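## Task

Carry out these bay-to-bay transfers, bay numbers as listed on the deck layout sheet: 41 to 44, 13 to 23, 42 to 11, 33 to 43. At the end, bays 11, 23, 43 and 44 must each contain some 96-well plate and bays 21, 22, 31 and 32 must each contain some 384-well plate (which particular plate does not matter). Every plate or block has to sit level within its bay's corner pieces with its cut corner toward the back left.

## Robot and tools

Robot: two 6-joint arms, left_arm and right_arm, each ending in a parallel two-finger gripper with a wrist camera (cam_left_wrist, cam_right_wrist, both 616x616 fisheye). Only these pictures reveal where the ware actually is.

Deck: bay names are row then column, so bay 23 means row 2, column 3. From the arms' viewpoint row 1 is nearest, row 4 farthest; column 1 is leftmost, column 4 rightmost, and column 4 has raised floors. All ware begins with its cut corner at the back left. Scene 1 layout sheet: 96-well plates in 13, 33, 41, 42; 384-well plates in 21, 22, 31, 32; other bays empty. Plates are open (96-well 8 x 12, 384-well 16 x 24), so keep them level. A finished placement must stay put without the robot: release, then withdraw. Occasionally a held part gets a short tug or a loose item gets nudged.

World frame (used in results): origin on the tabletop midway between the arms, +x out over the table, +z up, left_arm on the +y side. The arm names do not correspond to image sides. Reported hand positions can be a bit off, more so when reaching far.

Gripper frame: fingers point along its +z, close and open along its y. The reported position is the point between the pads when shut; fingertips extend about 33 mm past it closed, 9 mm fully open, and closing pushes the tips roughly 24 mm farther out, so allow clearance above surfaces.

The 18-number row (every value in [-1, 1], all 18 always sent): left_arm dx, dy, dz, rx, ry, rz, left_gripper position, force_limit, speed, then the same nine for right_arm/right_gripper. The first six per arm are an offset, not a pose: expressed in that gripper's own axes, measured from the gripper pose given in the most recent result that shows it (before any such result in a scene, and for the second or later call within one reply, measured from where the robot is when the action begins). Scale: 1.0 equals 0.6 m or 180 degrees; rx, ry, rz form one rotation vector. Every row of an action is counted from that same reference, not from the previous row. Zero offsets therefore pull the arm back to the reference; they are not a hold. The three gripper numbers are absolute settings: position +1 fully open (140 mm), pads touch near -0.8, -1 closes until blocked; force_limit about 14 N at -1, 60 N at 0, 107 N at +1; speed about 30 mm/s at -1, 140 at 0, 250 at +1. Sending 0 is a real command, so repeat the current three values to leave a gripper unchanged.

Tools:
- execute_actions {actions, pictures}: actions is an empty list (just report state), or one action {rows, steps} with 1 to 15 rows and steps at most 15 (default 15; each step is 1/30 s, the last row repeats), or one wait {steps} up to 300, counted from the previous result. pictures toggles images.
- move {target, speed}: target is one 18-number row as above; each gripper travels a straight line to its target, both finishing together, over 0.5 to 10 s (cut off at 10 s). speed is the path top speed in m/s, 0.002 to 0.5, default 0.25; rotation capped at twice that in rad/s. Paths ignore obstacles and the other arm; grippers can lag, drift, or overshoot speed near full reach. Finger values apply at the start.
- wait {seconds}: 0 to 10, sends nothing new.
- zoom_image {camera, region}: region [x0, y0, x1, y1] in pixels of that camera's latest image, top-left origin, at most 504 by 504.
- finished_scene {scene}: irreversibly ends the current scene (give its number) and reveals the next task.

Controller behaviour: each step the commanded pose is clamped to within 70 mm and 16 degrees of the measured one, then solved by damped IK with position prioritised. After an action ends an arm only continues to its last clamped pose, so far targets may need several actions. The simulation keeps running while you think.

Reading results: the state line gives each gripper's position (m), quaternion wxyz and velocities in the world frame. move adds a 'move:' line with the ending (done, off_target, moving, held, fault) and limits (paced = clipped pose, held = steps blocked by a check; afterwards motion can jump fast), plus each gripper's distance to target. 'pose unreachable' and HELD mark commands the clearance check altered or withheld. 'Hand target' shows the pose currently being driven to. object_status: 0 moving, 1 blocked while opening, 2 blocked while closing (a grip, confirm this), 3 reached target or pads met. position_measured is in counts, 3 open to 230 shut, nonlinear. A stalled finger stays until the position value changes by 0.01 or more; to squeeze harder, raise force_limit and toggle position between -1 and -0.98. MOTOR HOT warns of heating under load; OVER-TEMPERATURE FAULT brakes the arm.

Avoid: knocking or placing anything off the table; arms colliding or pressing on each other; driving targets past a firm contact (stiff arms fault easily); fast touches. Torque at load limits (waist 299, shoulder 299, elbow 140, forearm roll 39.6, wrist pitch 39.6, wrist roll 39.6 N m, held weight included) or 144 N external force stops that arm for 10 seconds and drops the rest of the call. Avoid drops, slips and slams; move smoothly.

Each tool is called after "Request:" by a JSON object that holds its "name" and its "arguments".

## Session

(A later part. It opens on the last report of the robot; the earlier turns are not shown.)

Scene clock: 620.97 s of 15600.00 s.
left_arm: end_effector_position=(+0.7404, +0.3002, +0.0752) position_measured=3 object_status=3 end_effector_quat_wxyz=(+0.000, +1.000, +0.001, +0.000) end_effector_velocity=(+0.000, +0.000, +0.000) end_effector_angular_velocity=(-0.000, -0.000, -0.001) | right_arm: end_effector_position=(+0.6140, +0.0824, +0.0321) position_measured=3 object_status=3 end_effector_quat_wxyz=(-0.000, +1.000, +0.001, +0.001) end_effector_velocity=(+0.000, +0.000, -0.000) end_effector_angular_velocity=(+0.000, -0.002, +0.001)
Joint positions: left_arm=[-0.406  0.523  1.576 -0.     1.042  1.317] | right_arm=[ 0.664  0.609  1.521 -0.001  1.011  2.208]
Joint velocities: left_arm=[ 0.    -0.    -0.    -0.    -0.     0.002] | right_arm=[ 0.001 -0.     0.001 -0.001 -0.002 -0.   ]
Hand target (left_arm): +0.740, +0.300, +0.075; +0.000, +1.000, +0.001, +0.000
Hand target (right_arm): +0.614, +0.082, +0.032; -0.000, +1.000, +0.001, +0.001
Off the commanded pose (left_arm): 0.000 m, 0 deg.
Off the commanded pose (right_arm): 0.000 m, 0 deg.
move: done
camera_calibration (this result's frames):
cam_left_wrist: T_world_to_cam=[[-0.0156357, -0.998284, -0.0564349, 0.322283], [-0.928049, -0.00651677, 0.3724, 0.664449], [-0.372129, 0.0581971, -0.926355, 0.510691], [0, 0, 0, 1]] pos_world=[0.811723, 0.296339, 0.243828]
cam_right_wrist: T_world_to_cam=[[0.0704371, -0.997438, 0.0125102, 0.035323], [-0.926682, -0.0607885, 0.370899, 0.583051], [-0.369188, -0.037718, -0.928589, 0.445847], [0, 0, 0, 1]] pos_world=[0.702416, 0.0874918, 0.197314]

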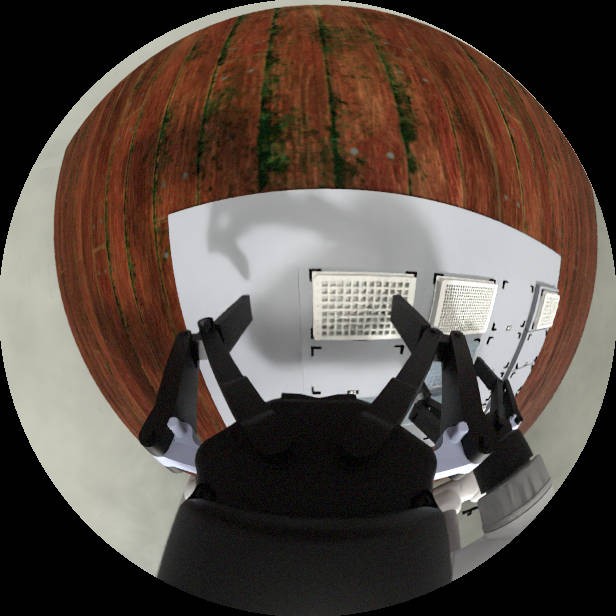

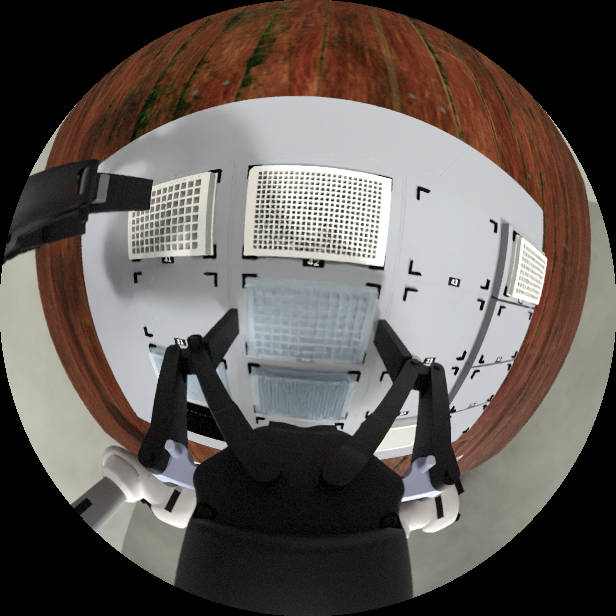

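Request:
{"name": "move", "arguments": {"target": [0,0,0,0,0,0,1,0,0,0.0010,0.0010,-0.0020,0,0,0,-1,0,-0.9], "speed": 0.02}}

Request:
{"name": "move", "arguments": {"target": [0,0,0,0,0,0,1,0,0,0,0,-0.05,0,0,0,-1,0,-0.9], "speed": 0.12}}

Request:
{"name": "move", "arguments": {"target": [-0.0320,0.3628,0.042,0,0,0,1,0,0,-0.1780,0.2745,0.0167,0,0,0,-1,0,-0.9], "speed": 0.3}}

Request:
{"name": "move", "arguments": {"target": [0,0,0.030,0,0,0,1,0,0,0,0,0.0263,0,0,0,-1,0,-0.9], "speed": 0.06}}

Scene clock: 688.07 s of 15600.00 s.
left_arm: end_effector_position=(+0.7403, +0.3002, +0.0752) position_measured=3 object_status=3 end_effector_quat_wxyz=(+0.000, +1.000, +0.001, +0.000) end_effector_velocity=(+0.000, -0.000, -0.000) end_effector_angular_velocity=(-0.000, -0.001, -0.001) | right_arm: end_effector_position=(+0.6146, +0.0819, +0.0336) position_measured=39 object_status=2 end_effector_quat_wxyz=(-0.000, +1.000, +0.001, +0.001) end_effector_velocity=(-0.001, +0.000, +0.002) end_effector_angular_velocity=(+0.002, -0.000, -0.001)
Joint positions: left_arm=[-0.406  0.523  1.576 -0.     1.042  1.317] | right_arm=[ 0.663  0.607  1.52  -0.001  1.013  2.207]
Joint velocities: left_arm=[-0.     0.    -0.     0.    -0.001  0.   ] | right_arm=[ 0.    -0.003  0.001  0.001  0.     0.   ]
Hand target (left_arm): +0.740, +0.300, +0.075; +0.000, +1.000, +0.001, +0.000
Hand target (right_arm): +0.615, +0.082, +0.033; -0.000, +1.000, +0.001, +0.001
Off the commanded pose (left_arm): 0.000 m, 0 deg.
Off the commanded pose (right_arm): 0.000 m, 0 deg.
After step 90, 63.33 s passed at rest.
move: done
camera_calibration (this result's frames):
cam_left_wrist: T_world_to_cam=[[-0.0156434, -0.998284, -0.0564359, 0.322287], [-0.928048, -0.00651031, 0.372404, 0.664427], [-0.372133, 0.0582009, -0.926353, 0.510691], [0, 0, 0, 1]] pos_world=[0.811707, 0.296337, 0.243833]
cam_right_wrist: T_world_to_cam=[[0.0704344, -0.997439, 0.0124192, 0.0346832], [-0.926733, -0.0608251, 0.370763, 0.58307], [-0.369059, -0.0376238, -0.928644, 0.447362], [0, 0, 0, 1]] pos_world=[0.703011, 0.0868912, 0.198829]

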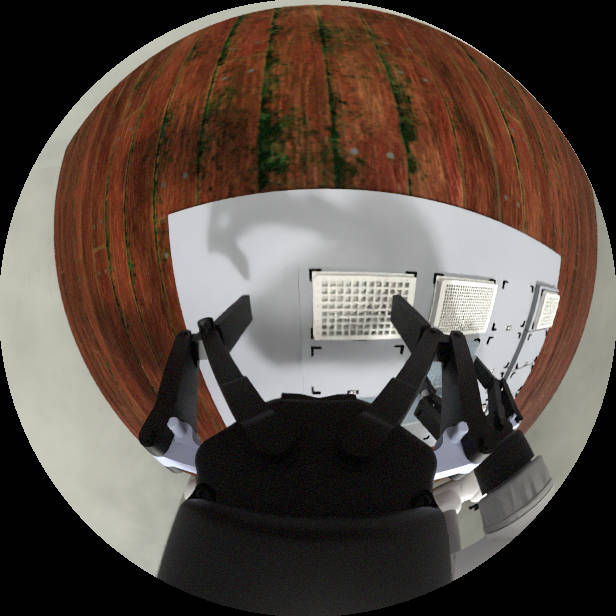

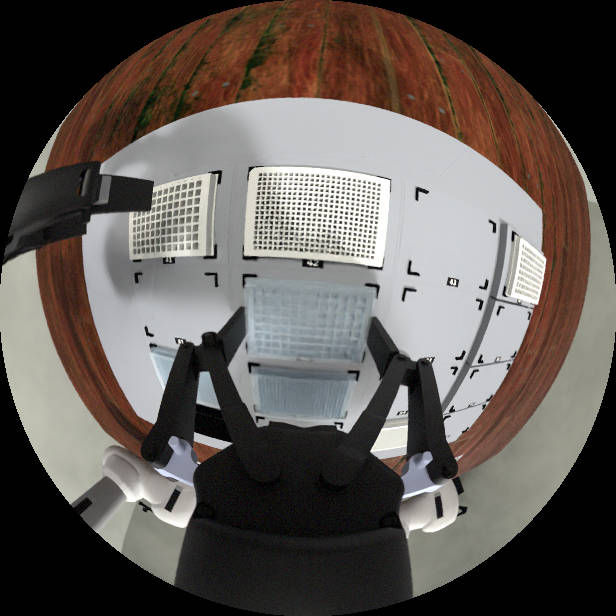

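Scene clock: 688.80 s of 15600.00 s.
left_arm: end_effector_position=(+0.7403, +0.3002, +0.0752) position_measured=3 object_status=3 end_effector_quat_wxyz=(+0.000, +1.000, +0.001, +0.000) end_effector_velocity=(-0.000, +0.001, -0.000) end_effector_angular_velocity=(+0.001, +0.002, +0.002) | right_arm: end_effector_position=(+0.6146, +0.0818, +0.0636) position_measured=40 object_status=2 end_effector_quat_wxyz=(-0.000, +1.000, +0.001, +0.001) end_effector_velocity=(-0.000, +0.001, -0.000) end_effector_angular_velocity=(+0.001, +0.001, -0.001)
Joint positions: left_arm=[-0.406  0.523  1.576 -0.     1.042  1.317] | right_arm=[ 0.663  0.583  1.501 -0.001  1.057  2.206]
Joint velocities: left_arm=[ 0.001  0.    -0.     0.     0.002 -0.001] | right_arm=[ 0.     0.    -0.     0.001  0.     0.   ]
Hand target (left_arm): +0.740, +0.300, +0.075; +0.000, +1.000, +0.001, +0.000
Hand target (right_arm): +0.615, +0.082, +0.064; -0.000, +1.000, +0.001, +0.001
Off the commanded pose (left_arm): 0.000 m, 0 deg.
Off the commanded pose (right_arm): 0.000 m, 0 deg.
move: done
camera_calibration (this result's frames):
cam_left_wrist: T_world_to_cam=[[-0.0156432, -0.998284, -0.0564358, 0.322287], [-0.928048, -0.00651042, 0.372404, 0.664427], [-0.372133, 0.0582007, -0.926353, 0.510691], [0, 0, 0, 1]] pos_world=[0.811707, 0.296337, 0.243833]
cam_right_wrist: T_world_to_cam=[[0.0704096, -0.99744, 0.0124495, 0.0342751], [-0.926729, -0.0607902, 0.370781, 0.571903], [-0.369075, -0.0376438, -0.928637, 0.475186], [0, 0, 0, 1]] pos_world=[0.702965, 0.0868413, 0.228798]

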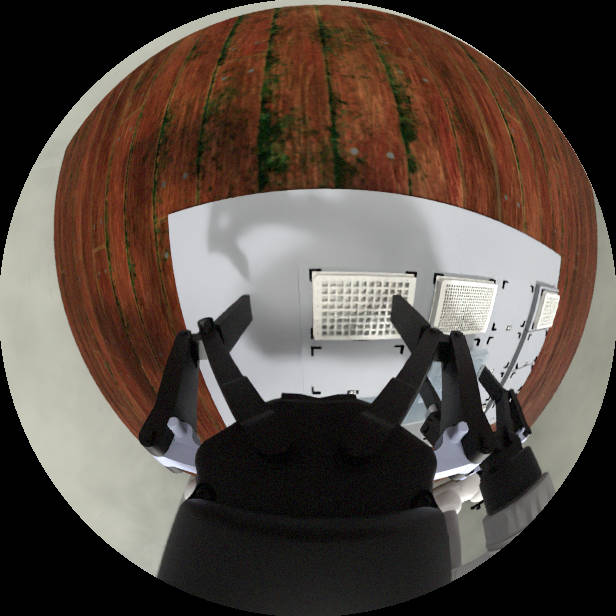

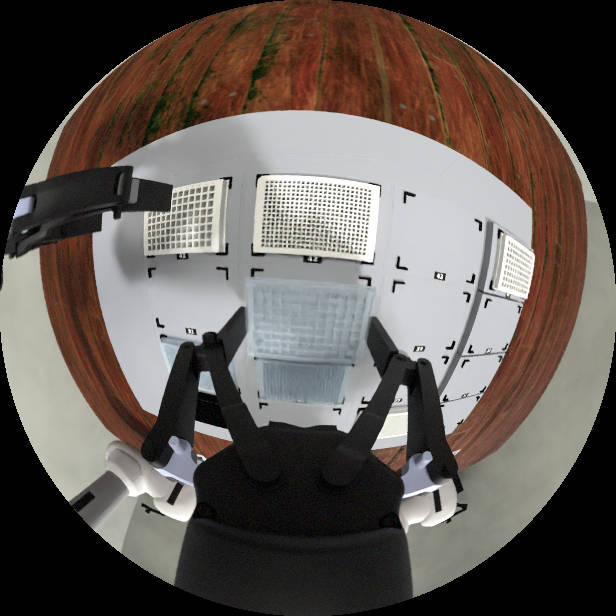

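Scene clock: 689.97 s of 15600.00 s.
left_arm: end_effector_position=(+0.7214, +0.0827, +0.0501) position_measured=3 object_status=3 end_effector_quat_wxyz=(+0.000, +1.000, +0.001, +0.000) end_effector_velocity=(+0.000, -0.000, -0.000) end_effector_angular_velocity=(+0.000, -0.000, -0.000) | right_arm: end_effector_position=(+0.5083, -0.0832, +0.0532) position_measured=40 object_status=2 end_effector_quat_wxyz=(-0.000, +1.000, +0.001, +0.001) end_effector_velocity=(-0.001, -0.001, +0.000) end_effector_angular_velocity=(-0.001, +0.000, +0.001)
Joint positions: left_arm=[-0.662  0.62   1.464  0.     1.057  1.061] | right_arm=[ 0.556  0.344  1.904 -0.001  0.892  2.099]
Joint velocities: left_arm=[-0.     0.001 -0.     0.    -0.    -0.   ] | right_arm=[ 0.    -0.001  0.001 -0.001  0.001 -0.   ]
Hand target (left_arm): +0.721, +0.083, +0.050; +0.000, +1.000, +0.001, +0.000
Hand target (right_arm): +0.508, -0.083, +0.053; -0.000, +1.000, +0.001, +0.001
Off the commanded pose (left_arm): 0.000 m, 0 deg.
Off the commanded pose (right_arm): 0.000 m, 0 deg.
move: done
camera_calibration (this result's frames):
cam_left_wrist: T_world_to_cam=[[-0.0155802, -0.998292, -0.0563137, 0.103342], [-0.928037, -0.00652516, 0.372432, 0.654821], [-0.372163, 0.0580637, -0.926349, 0.493082], [0, 0, 0, 1]] pos_world=[0.792815, 0.0788084, 0.21871]
cam_right_wrist: T_world_to_cam=[[0.0705741, -0.997427, 0.0125925, -0.122821], [-0.926714, -0.0608893, 0.370802, 0.467279], [-0.369081, -0.0378387, -0.928626, 0.420112], [0, 0, 0, 1]] pos_world=[0.596758, -0.0781564, 0.218406]

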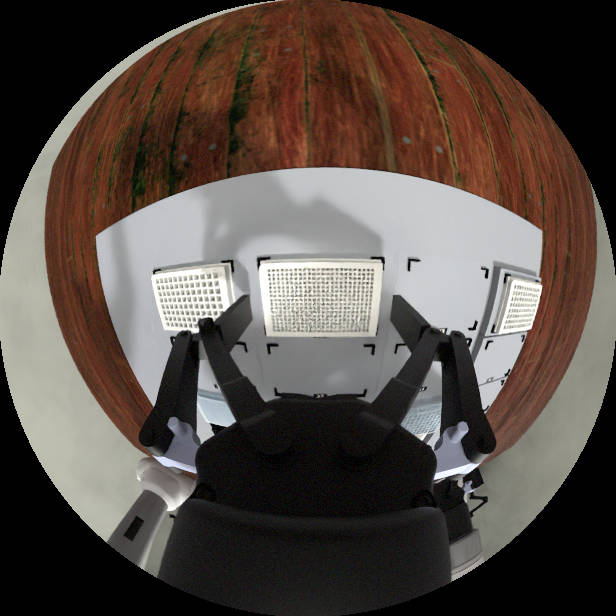

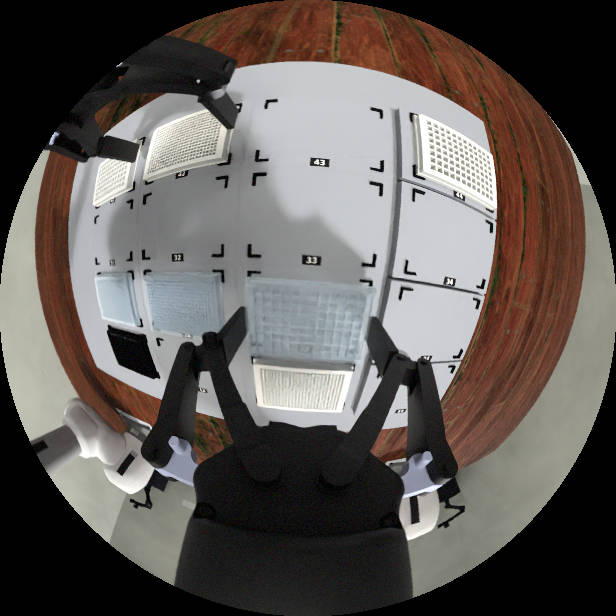

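Scene clock: 690.70 s of 15600.00 s.
left_arm: end_effector_position=(+0.7215, +0.0827, +0.0321) position_measured=3 object_status=3 end_effector_quat_wxyz=(+0.000, +1.000, +0.001, +0.000) end_effector_velocity=(+0.000, -0.000, -0.000) end_effector_angular_velocity=(-0.001, -0.001, -0.001) | right_arm: end_effector_position=(+0.5084, -0.0832, +0.0374) position_measured=40 object_status=2 end_effector_quat_wxyz=(-0.000, +1.000, +0.001, +0.001) end_effector_velocity=(+0.001, +0.000, +0.000) end_effector_angular_velocity=(+0.001, -0.001, -0.001)
Joint positions: left_arm=[-0.662  0.635  1.476  0.     1.031  1.061] | right_arm=[ 0.556  0.361  1.915 -0.001  0.864  2.099]
Joint velocities: left_arm=[ 0.     0.     0.    -0.    -0.001  0.001] | right_arm=[-0.001  0.    -0.001  0.001 -0.001  0.   ]
Hand target (left_arm): +0.721, +0.083, +0.032; +0.000, +1.000, +0.001, +0.000
Hand target (right_arm): +0.508, -0.083, +0.037; -0.000, +1.000, +0.001, +0.001
Off the commanded pose (left_arm): 0.000 m, 0 deg.
Off the commanded pose (right_arm): 0.000 m, 0 deg.
move: done
camera_calibration (this result's frames):
cam_left_wrist: T_world_to_cam=[[-0.0156079, -0.998291, -0.056322, 0.102338], [-0.928049, -0.00650052, 0.372401, 0.661522], [-0.37213, 0.058082, -0.926362, 0.476417], [0, 0, 0, 1]] pos_world=[0.792812, 0.0787916, 0.200747]
cam_right_wrist: T_world_to_cam=[[0.07057, -0.997428, 0.0125536, -0.122597], [-0.926713, -0.0608999, 0.370802, 0.473153], [-0.369083, -0.037801, -0.928627, 0.405487], [0, 0, 0, 1]] pos_world=[0.596788, -0.078139, 0.202639]

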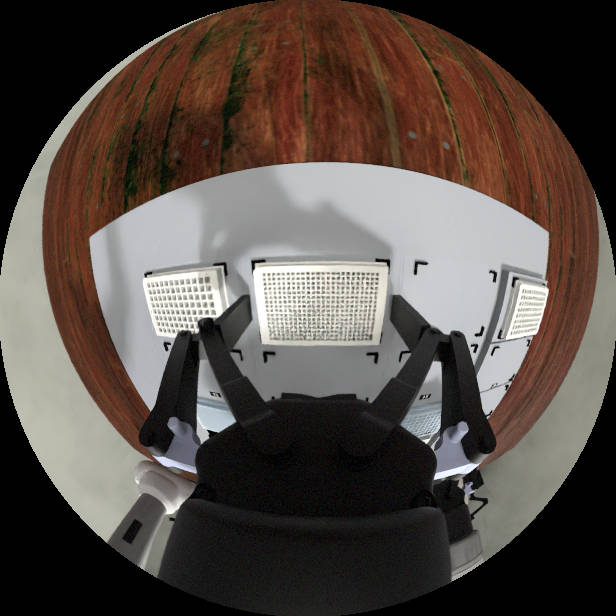

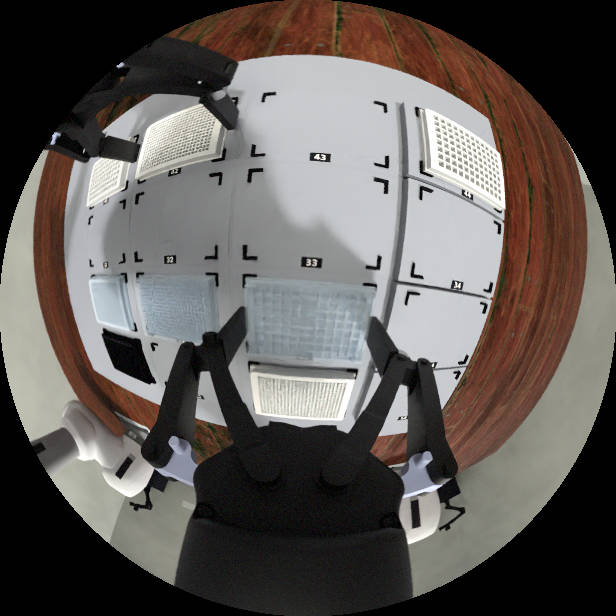

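Request:
{"name": "zoom_image", "arguments": {"camera": "cam_right_wrist", "region": [230, 240, 290, 300]}}

Request:
{"name": "zoom_image", "arguments": {"camera": "cam_right_wrist", "region": [345, 250, 405, 310]}}

Request:
{"name": "zoom_image", "arguments": {"camera": "cam_left_wrist", "region": [235, 225, 295, 285]}}

Request:
{"name": "zoom_image", "arguments": {"camera": "cam_left_wrist", "region": [355, 225, 415, 285]}}

Region (230, 240, 290, 300) of cam_right_wrist's 616x616 image, scaled by 8.400, with more detail than that image has.

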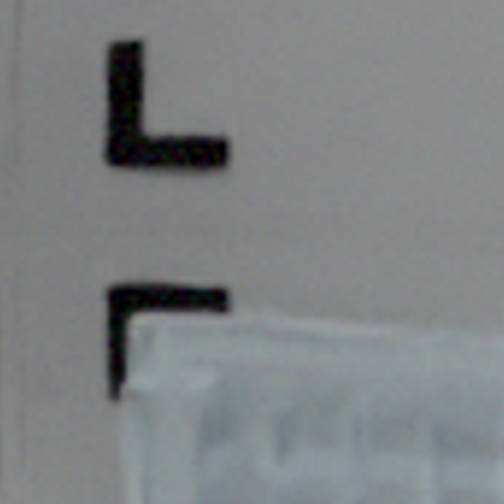

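Region (345, 250, 405, 310) of cam_right_wrist's 616x616 image, scaled by 8.400, with more detail than that image has.

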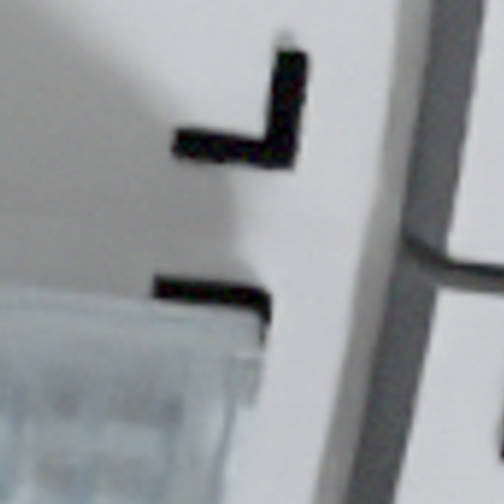

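Region (235, 225, 295, 285) of cam_left_wrist's 616x616 image, scaled by 8.400, with more detail than that image has.

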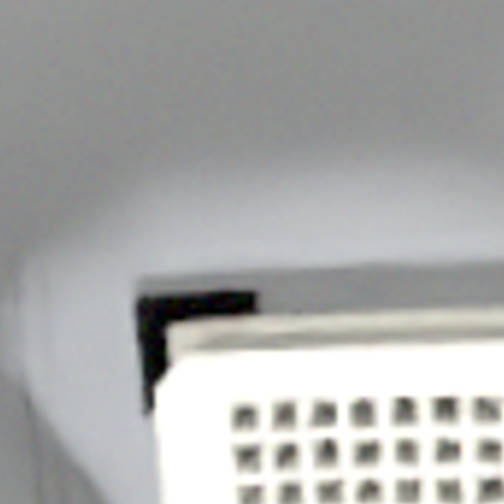

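Region (355, 225, 415, 285) of cam_left_wrist's 616x616 image, scaled by 8.400, with more detail than that image has.

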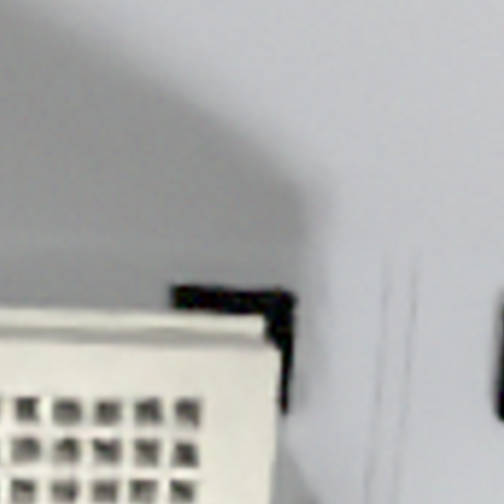

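Request:
{"name": "move", "arguments": {"target": [0.0002,-0.0009,0.0008,0,0,0,-1,0,-0.9,-0.0015,-0.0016,0,0,0,0,-1,0,-0.9], "speed": 0.02}}

Request:
{"name": "move", "arguments": {"target": [0,0,-0.05,0,0,0,-1,0,-0.9,0,0,0.0072,0,0,0,-1,0,-0.9], "speed": 0.08}}

Request:
{"name": "move", "arguments": {"target": [-0.1786,-0.2734,0.0167,0,0,0,-1,0,-0.9,0,0,0,0,0,0,1,0,0], "speed": 0.3}}

Request:
{"name": "move", "arguments": {"target": [0,0,0.0265,0,0,0,-1,0,-0.9,-0.1785,-0.0005,0.0015,0,0,0,1,0,0], "speed": 0.2}}

Scene clock: 743.37 s of 15600.00 s.
left_arm: end_effector_position=(+0.7216, +0.0832, +0.0317) position_measured=39 object_status=2 end_effector_quat_wxyz=(+0.000, +1.000, +0.001, +0.000) end_effector_velocity=(+0.000, -0.000, -0.000) end_effector_angular_velocity=(-0.001, -0.001, +0.000) | right_arm: end_effector_position=(+0.5075, -0.0823, +0.0374) position_measured=40 object_status=2 end_effector_quat_wxyz=(-0.000, +1.000, +0.001, +0.001) end_effector_velocity=(-0.000, +0.000, -0.001) end_effector_angular_velocity=(+0.001, +0.001, -0.002)
Joint positions: left_arm=[-0.661  0.635  1.476  0.     1.03   1.062] | right_arm=[ 0.558  0.361  1.915 -0.001  0.864  2.101]
Joint velocities: left_arm=[ 0.     0.    -0.    -0.    -0.002  0.   ] | right_arm=[-0.     0.001  0.     0.002 -0.     0.   ]
Hand target (left_arm): +0.722, +0.083, +0.032; +0.000, +1.000, +0.001, +0.000
Hand target (right_arm): +0.507, -0.082, +0.037; -0.000, +1.000, +0.001, +0.001
Off the commanded pose (left_arm): 0.000 m, 0 deg.
Off the commanded pose (right_arm): 0.000 m, 0 deg.
After step 90, 48.90 s passed at rest.
move: done
camera_calibration (this result's frames):
cam_left_wrist: T_world_to_cam=[[-0.0155983, -0.998292, -0.056302, 0.102829], [-0.928045, -0.00650279, 0.372412, 0.661798], [-0.372142, 0.0580598, -0.926358, 0.476059], [0, 0, 0, 1]] pos_world=[0.792944, 0.0793168, 0.200328]
cam_right_wrist: T_world_to_cam=[[0.0705757, -0.997427, 0.0125591, -0.121585], [-0.926713, -0.0609032, 0.370802, 0.472376], [-0.369083, -0.0378083, -0.928627, 0.405187], [0, 0, 0, 1]] pos_world=[0.595886, -0.0771831, 0.202636]

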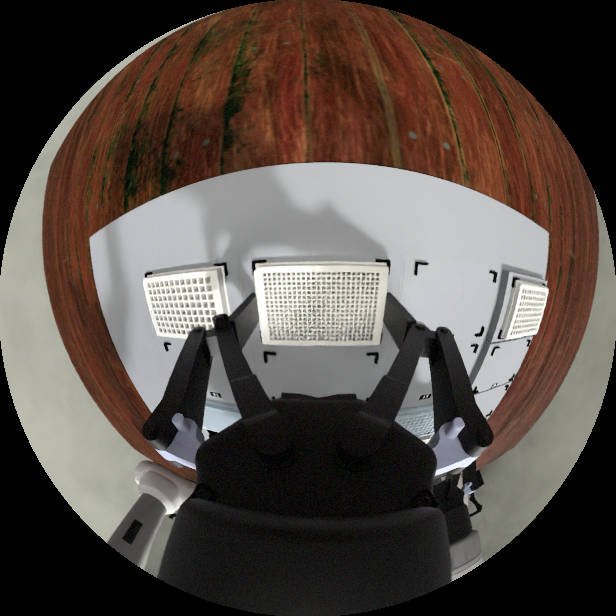

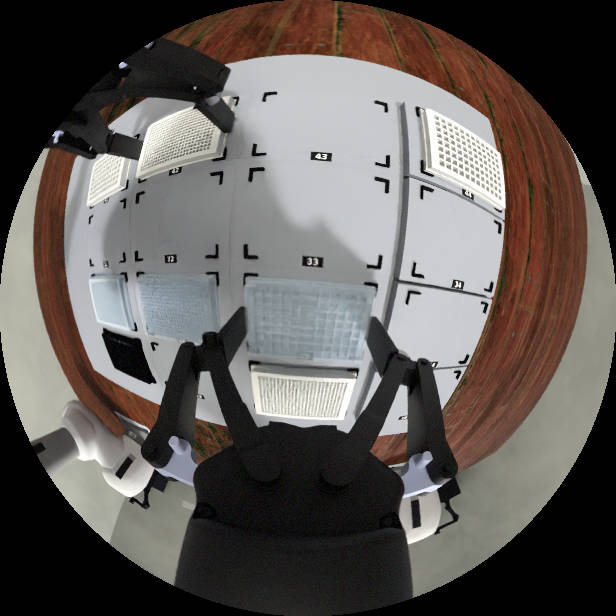

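Scene clock: 744.10 s of 15600.00 s.
left_arm: end_effector_position=(+0.7216, +0.0832, +0.0616) position_measured=40 object_status=2 end_effector_quat_wxyz=(+0.000, +1.000, +0.001, +0.000) end_effector_velocity=(+0.001, -0.000, +0.001) end_effector_angular_velocity=(-0.001, -0.002, -0.000) | right_arm: end_effector_position=(+0.5075, -0.0822, +0.0332) position_measured=40 object_status=2 end_effector_quat_wxyz=(-0.000, +1.000, +0.001, +0.001) end_effector_velocity=(-0.000, -0.001, -0.001) end_effector_angular_velocity=(-0.002, +0.001, +0.000)
Joint positions: left_arm=[-0.661  0.611  1.457  0.     1.074  1.062] | right_arm=[ 0.558  0.366  1.918 -0.001  0.856  2.101]
Joint velocities: left_arm=[-0.    -0.001 -0.     0.    -0.001 -0.   ] | right_arm=[-0.     0.002  0.001 -0.001 -0.     0.001]
Hand target (left_arm): +0.722, +0.083, +0.062; +0.000, +1.000, +0.001, +0.000
Hand target (right_arm): +0.507, -0.082, +0.033; -0.000, +1.000, +0.001, +0.001
Off the commanded pose (left_arm): 0.000 m, 0 deg.
Off the commanded pose (right_arm): 0.000 m, 0 deg.
move: done
camera_calibration (this result's frames):
cam_left_wrist: T_world_to_cam=[[-0.0155881, -0.998291, -0.0563229, 0.104525], [-0.92803, -0.00652228, 0.372448, 0.65063], [-0.372179, 0.0580751, -0.926342, 0.503815], [0, 0, 0, 1]] pos_world=[0.792943, 0.0793312, 0.230266]
cam_right_wrist: T_world_to_cam=[[0.0705817, -0.997428, 0.0125056, -0.12151], [-0.926748, -0.0609323, 0.37071, 0.473995], [-0.368995, -0.0377549, -0.928664, 0.401244], [0, 0, 0, 1]] pos_world=[0.595907, -0.0771668, 0.198425]

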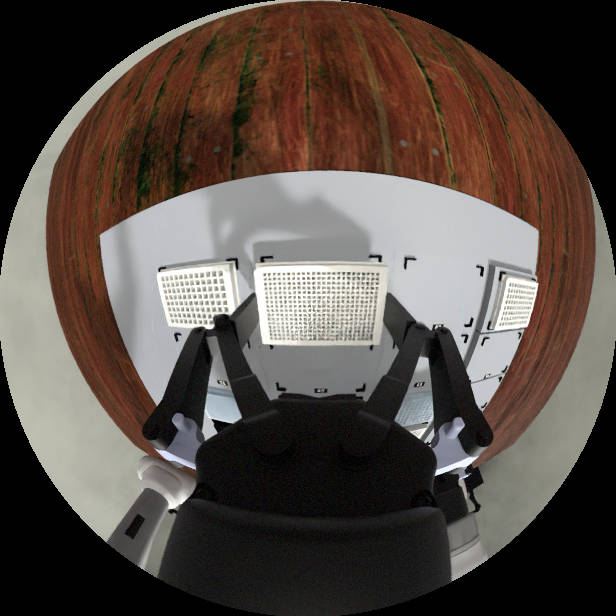

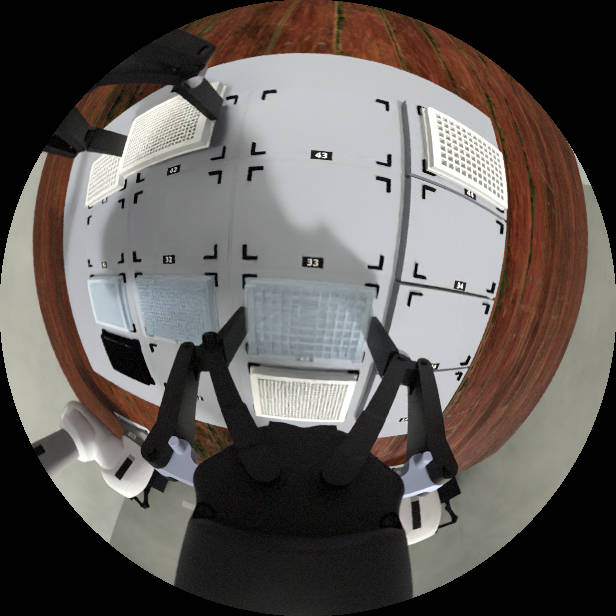

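Scene clock: 745.20 s of 15600.00 s.
left_arm: end_effector_position=(+0.6141, +0.2471, +0.0515) position_measured=40 object_status=2 end_effector_quat_wxyz=(+0.000, +1.000, +0.001, +0.000) end_effector_velocity=(+0.000, +0.000, +0.000) end_effector_angular_velocity=(-0.001, -0.002, +0.002) | right_arm: end_effector_position=(+0.5075, -0.0822, +0.0332) position_measured=3 object_status=3 end_effector_quat_wxyz=(-0.000, +1.000, +0.001, +0.001) end_effector_velocity=(+0.001, +0.001, -0.001) end_effector_angular_velocity=(+0.001, +0.000, +0.001)
Joint positions: left_arm=[-0.527  0.398  1.826  0.     0.917  1.196] | right_arm=[ 0.558  0.366  1.918 -0.001  0.856  2.101]
Joint velocities: left_arm=[ 0.001 -0.001  0.001 -0.    -0.002 -0.001] | right_arm=[ 0.     0.003 -0.001  0.001 -0.001 -0.001]
Hand target (left_arm): +0.614, +0.247, +0.052; +0.000, +1.000, +0.001, +0.000
Hand target (right_arm): +0.508, -0.082, +0.033; -0.000, +1.000, +0.001, +0.001
Off the commanded pose (left_arm): 0.000 m, 0 deg.
Off the commanded pose (right_arm): 0.000 m, 0 deg.
move: done
camera_calibration (this result's frames):
cam_left_wrist: T_world_to_cam=[[-0.0156548, -0.998285, -0.056411, 0.265926], [-0.928042, -0.00649128, 0.372418, 0.555778], [-0.372146, 0.0581819, -0.926349, 0.444886], [0, 0, 0, 1]] pos_world=[0.685511, 0.243194, 0.22014]
cam_right_wrist: T_world_to_cam=[[0.0705879, -0.997427, 0.0125122, -0.121514], [-0.926749, -0.0609357, 0.370707, 0.473996], [-0.368991, -0.0377631, -0.928665, 0.401241], [0, 0, 0, 1]] pos_world=[0.595907, -0.0771664, 0.198426]

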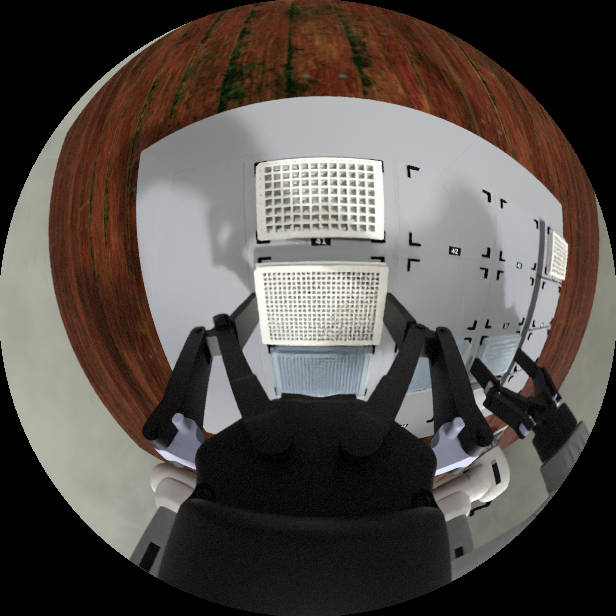

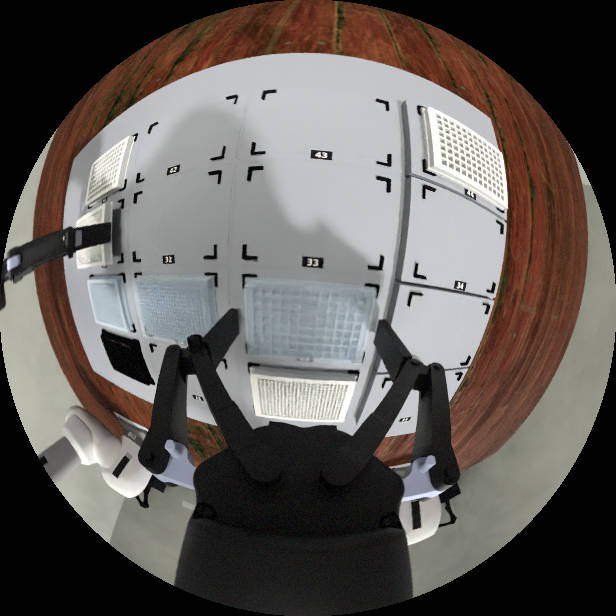

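Scene clock: 746.10 s of 15600.00 s.
left_arm: end_effector_position=(+0.6142, +0.2471, +0.0356) position_measured=40 object_status=2 end_effector_quat_wxyz=(+0.000, +1.000, +0.001, +0.000) end_effector_velocity=(+0.000, +0.000, -0.000) end_effector_angular_velocity=(-0.000, +0.000, +0.002) | right_arm: end_effector_position=(+0.4004, -0.0823, +0.0321) position_measured=3 object_status=3 end_effector_quat_wxyz=(-0.000, +1.000, +0.001, +0.001) end_effector_velocity=(-0.001, -0.001, +0.000) end_effector_angular_velocity=(-0.002, -0.001, +0.002)
Joint positions: left_arm=[-0.527  0.415  1.837 -0.     0.889  1.196] | right_arm=[ 0.655  0.254  2.084 -0.001  0.803  2.199]
Joint velocities: left_arm=[ 0.     0.     0.    -0.    -0.    -0.001] | right_arm=[ 0.001 -0.001  0.001 -0.003  0.001  0.   ]
Hand target (left_arm): +0.614, +0.247, +0.036; +0.000, +1.000, +0.001, +0.000
Hand target (right_arm): +0.400, -0.082, +0.032; -0.000, +1.000, +0.001, +0.001
Off the commanded pose (left_arm): 0.000 m, 0 deg.
Off the commanded pose (right_arm): 0.000 m, 0 deg.
move: done
camera_calibration (this result's frames):
cam_left_wrist: T_world_to_cam=[[-0.0156381, -0.998286, -0.0563986, 0.265027], [-0.928045, -0.00650184, 0.372412, 0.561699], [-0.37214, 0.0581643, -0.926352, 0.43018], [0, 0, 0, 1]] pos_world=[0.685514, 0.243204, 0.204262]
cam_right_wrist: T_world_to_cam=[[0.0704522, -0.99744, 0.0122693, -0.113901], [-0.92671, -0.0608951, 0.370811, 0.375148], [-0.369114, -0.0374945, -0.928627, 0.360786], [0, 0, 0, 1]] pos_world=[0.488849, -0.0772372, 0.197324]

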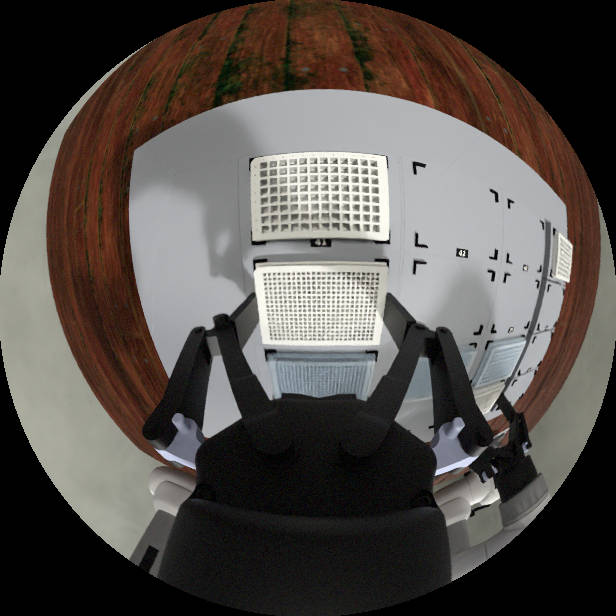

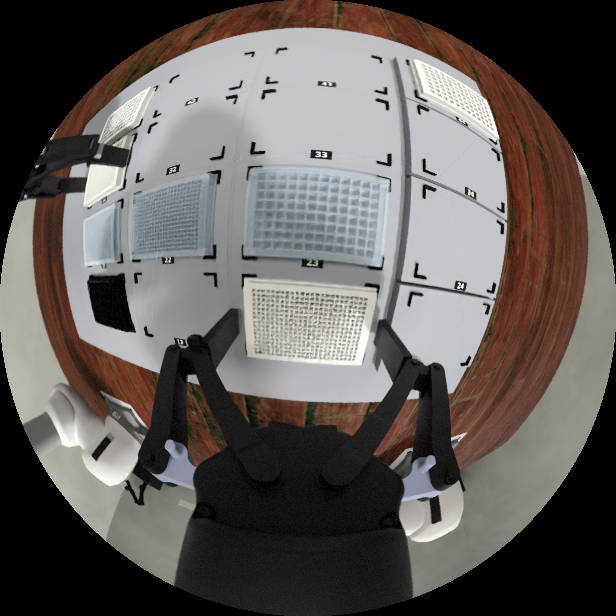

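Request:
{"name": "execute_actions", "arguments": {"actions": []}}

Scene clock: 767.93 s of 15600.00 s.
left_arm: end_effector_position=(+0.6141, +0.2471, +0.0356) position_measured=40 object_status=2 end_effector_quat_wxyz=(+0.000, +1.000, +0.001, +0.000) end_effector_velocity=(-0.001, +0.000, -0.000) end_effector_angular_velocity=(+0.001, +0.002, +0.000) | right_arm: end_effector_position=(+0.4004, -0.0823, +0.0321) position_measured=3 object_status=3 end_effector_quat_wxyz=(-0.000, +1.000, +0.001, +0.001) end_effector_velocity=(-0.000, -0.000, +0.001) end_effector_angular_velocity=(-0.000, -0.001, +0.001)
Joint positions: left_arm=[-0.527  0.415  1.837 -0.     0.889  1.196] | right_arm=[ 0.656  0.254  2.084 -0.001  0.803  2.199]
Joint velocities: left_arm=[ 0.     0.     0.     0.     0.002 -0.   ] | right_arm=[ 0.    -0.002 -0.    -0.001  0.002 -0.   ]
Hand target (left_arm): +0.614, +0.247, +0.036; +0.000, +1.000, +0.001, +0.000
Hand target (right_arm): +0.400, -0.082, +0.032; -0.000, +1.000, +0.001, +0.001
Off the commanded pose (left_arm): 0.000 m, 0 deg.
Off the commanded pose (right_arm): 0.000 m, 0 deg.
Steps of this call (steps 1 to 90: nothing new was sent; then 18.83 s passed at rest). Readings (end_effector_position | what the end effector reports):
1: left_arm (+0.6142, +0.2471, +0.0356) | right_arm (+0.4004, -0.0823, +0.0321) | left_arm position_measured=40 object_status=2 | right_arm position_measured=3 object_status=3
2: left_arm (+0.6142, +0.2471, +0.0356) | right_arm (+0.4004, -0.0823, +0.0321) | left_arm position_measured=40 object_status=2 | right_arm position_measured=3 object_status=3
4: left_arm (+0.6141, +0.2471, +0.0356) | right_arm (+0.4004, -0.0823, +0.0321) | left_arm position_measured=40 object_status=2 | right_arm position_measured=3 object_status=3
8: left_arm (+0.6141, +0.2471, +0.0356) | right_arm (+0.4004, -0.0823, +0.0321) | left_arm position_measured=40 object_status=2 | right_arm position_measured=3 object_status=3
90: the state above
camera_calibration (this result's frames):
cam_left_wrist: T_world_to_cam=[[-0.0156549, -0.998285, -0.0564028, 0.265028], [-0.928041, -0.00648838, 0.372422, 0.56169], [-0.372149, 0.0581743, -0.926348, 0.430173], [0, 0, 0, 1]] pos_world=[0.685508, 0.243193, 0.204253]
cam_right_wrist: T_world_to_cam=[[0.0706169, -0.997427, 0.0123758, -0.11399], [-0.926737, -0.0610122, 0.370724, 0.375135], [-0.369015, -0.0376485, -0.928661, 0.360746], [0, 0, 0, 1]] pos_world=[0.488822, -0.0772273, 0.19735]

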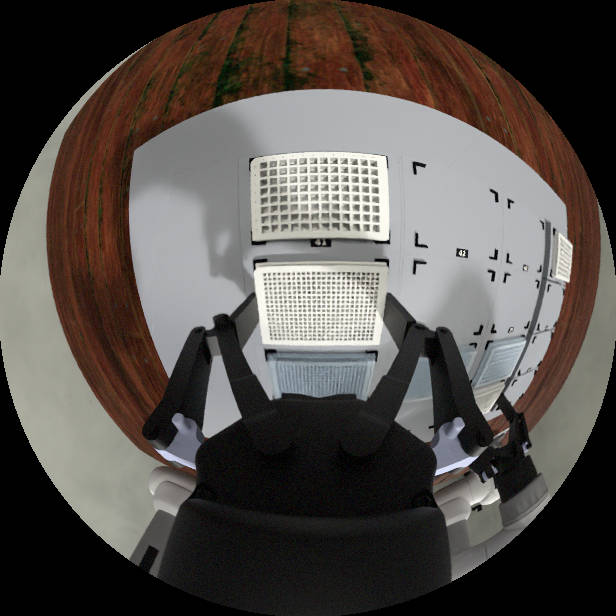

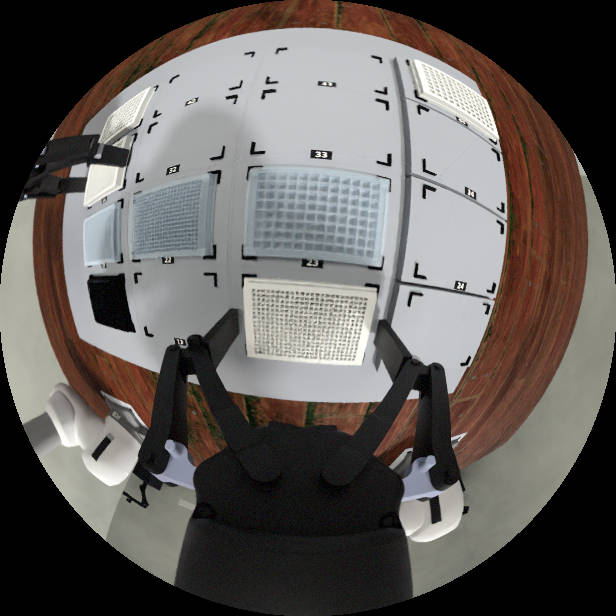

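Request:
{"name": "zoom_image", "arguments": {"camera": "cam_left_wrist", "region": [235, 225, 295, 285]}}

Request:
{"name": "zoom_image", "arguments": {"camera": "cam_left_wrist", "region": [355, 225, 415, 285]}}

Request:
{"name": "zoom_image", "arguments": {"camera": "cam_right_wrist", "region": [200, 240, 420, 400]}}

Region (235, 225, 295, 285) of cam_left_wrist's 616x616 image, scaled by 8.400, with more detail than that image has.

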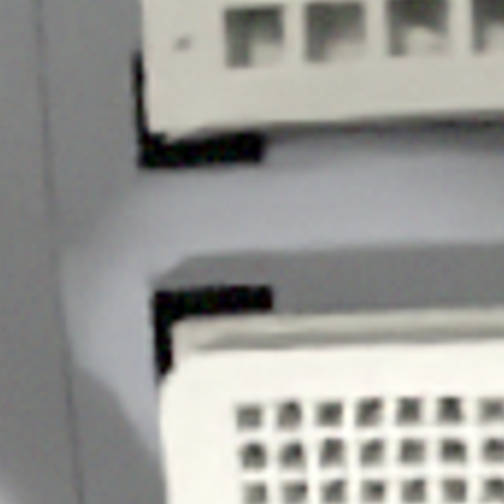

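Region (355, 225, 415, 285) of cam_left_wrist's 616x616 image, scaled by 8.400, with more detail than that image has.

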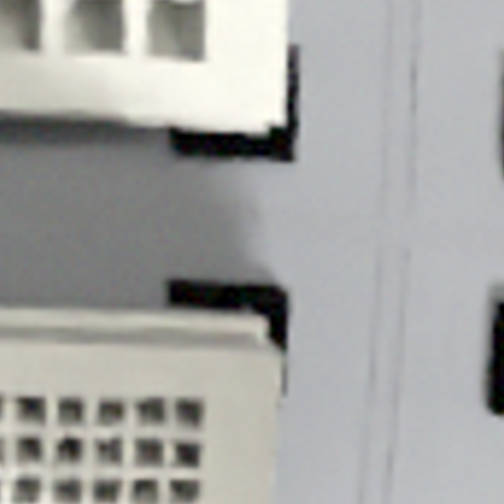

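Region (200, 240, 420, 400) of cam_right_wrist's 616x616 image, scaled by 2.291, with more detail than that image has; it fills the top 367 rows of this view, and the rest is white.

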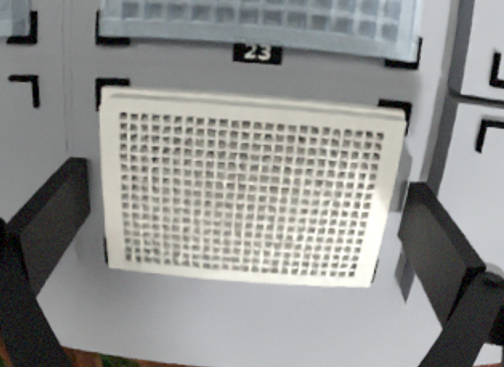

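Request:
{"name": "zoom_image", "arguments": {"camera": "cam_right_wrist", "region": [230, 240, 290, 300]}}

Request:
{"name": "zoom_image", "arguments": {"camera": "cam_right_wrist", "region": [345, 250, 405, 310]}}

Region (230, 240, 290, 300) of cam_right_wrist's 616x616 image, scaled by 8.400, with more detail than that image has.

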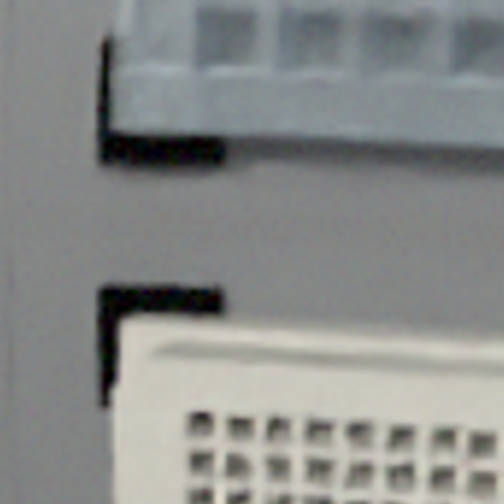

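Region (345, 250, 405, 310) of cam_right_wrist's 616x616 image, scaled by 8.400, with more detail than that image has.

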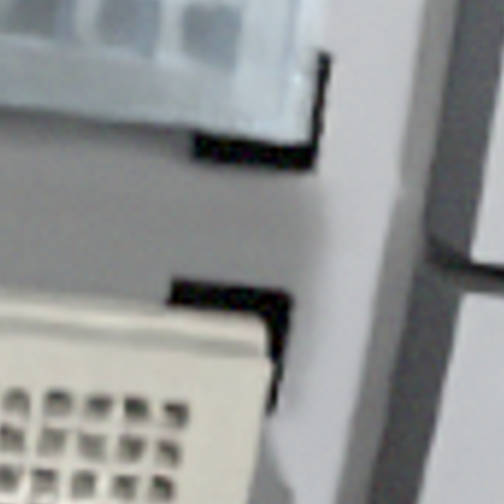

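Request:
{"name": "move", "arguments": {"target": [0.0002, 0, 0.0072, 0, 0, 0, -1, 0, -0.9, 0.0003, -0.0005, 0, 0, 0, 0, -1, 0, -0.9], "speed": 0.015}}

Scene clock: 834.63 s of 15600.00 s.
left_arm: end_effector_position=(+0.6143, +0.2471, +0.0314) position_measured=40 object_status=2 end_effector_quat_wxyz=(+0.000, +1.000, +0.001, +0.000) end_effector_velocity=(-0.000, +0.000, -0.000) end_effector_angular_velocity=(+0.001, +0.001, -0.001) | right_arm: end_effector_position=(+0.4007, -0.0819, +0.0323) position_measured=38 object_status=2 end_effector_quat_wxyz=(-0.000, +1.000, +0.001, +0.001) end_effector_velocity=(-0.001, -0.000, -0.001) end_effector_angular_velocity=(-0.001, +0.002, +0.000)
Joint positions: left_arm=[-0.527  0.419  1.839  0.     0.882  1.196] | right_arm=[ 0.656  0.254  2.083 -0.001  0.803  2.199]
Joint velocities: left_arm=[0.    0.    0.    0.    0.001 0.001] | right_arm=[ 0.     0.001  0.001  0.001 -0.    -0.001]
Hand target (left_arm): +0.614, +0.247, +0.031; +0.000, +1.000, +0.001, +0.000
Hand target (right_arm): +0.401, -0.082, +0.032; -0.000, +1.000, +0.001, +0.001
Off the commanded pose (left_arm): 0.000 m, 0 deg.
Off the commanded pose (right_arm): 0.000 m, 0 deg.
After step 90, 62.93 s passed at rest.
move: done
camera_calibration (this result's frames):
cam_left_wrist: T_world_to_cam=[[-0.0156119, -0.998288, -0.0563726, 0.26474], [-0.928083, -0.00651046, 0.372316, 0.563445], [-0.372045, 0.0581311, -0.926393, 0.426279], [0, 0, 0, 1]] pos_world=[0.685652, 0.243175, 0.200046]
cam_right_wrist: T_world_to_cam=[[0.0707001, -0.997421, 0.012333, -0.113715], [-0.92683, -0.0611155, 0.370475, 0.37541], [-0.368766, -0.0376232, -0.92876, 0.360887], [0, 0, 0, 1]] pos_world=[0.489064, -0.0769011, 0.1975]

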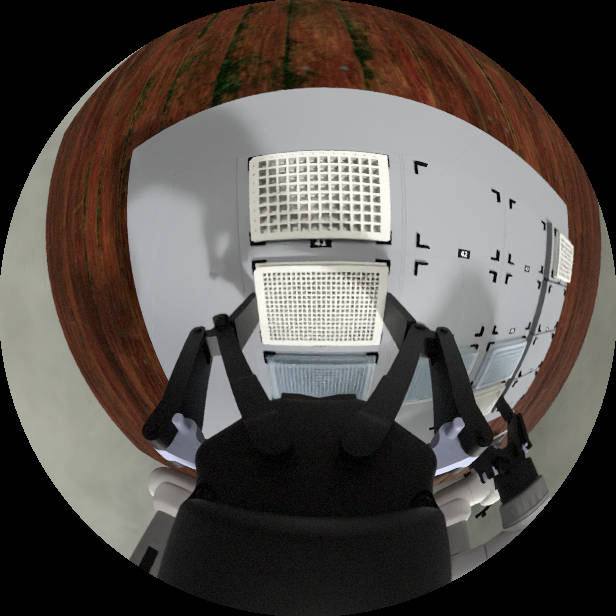

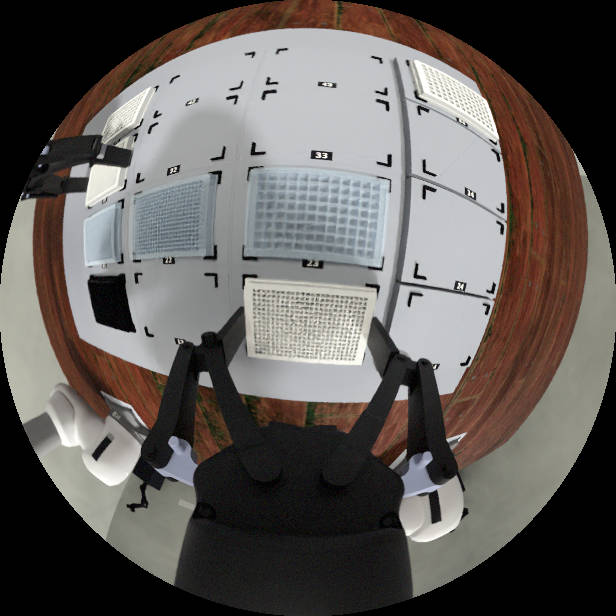

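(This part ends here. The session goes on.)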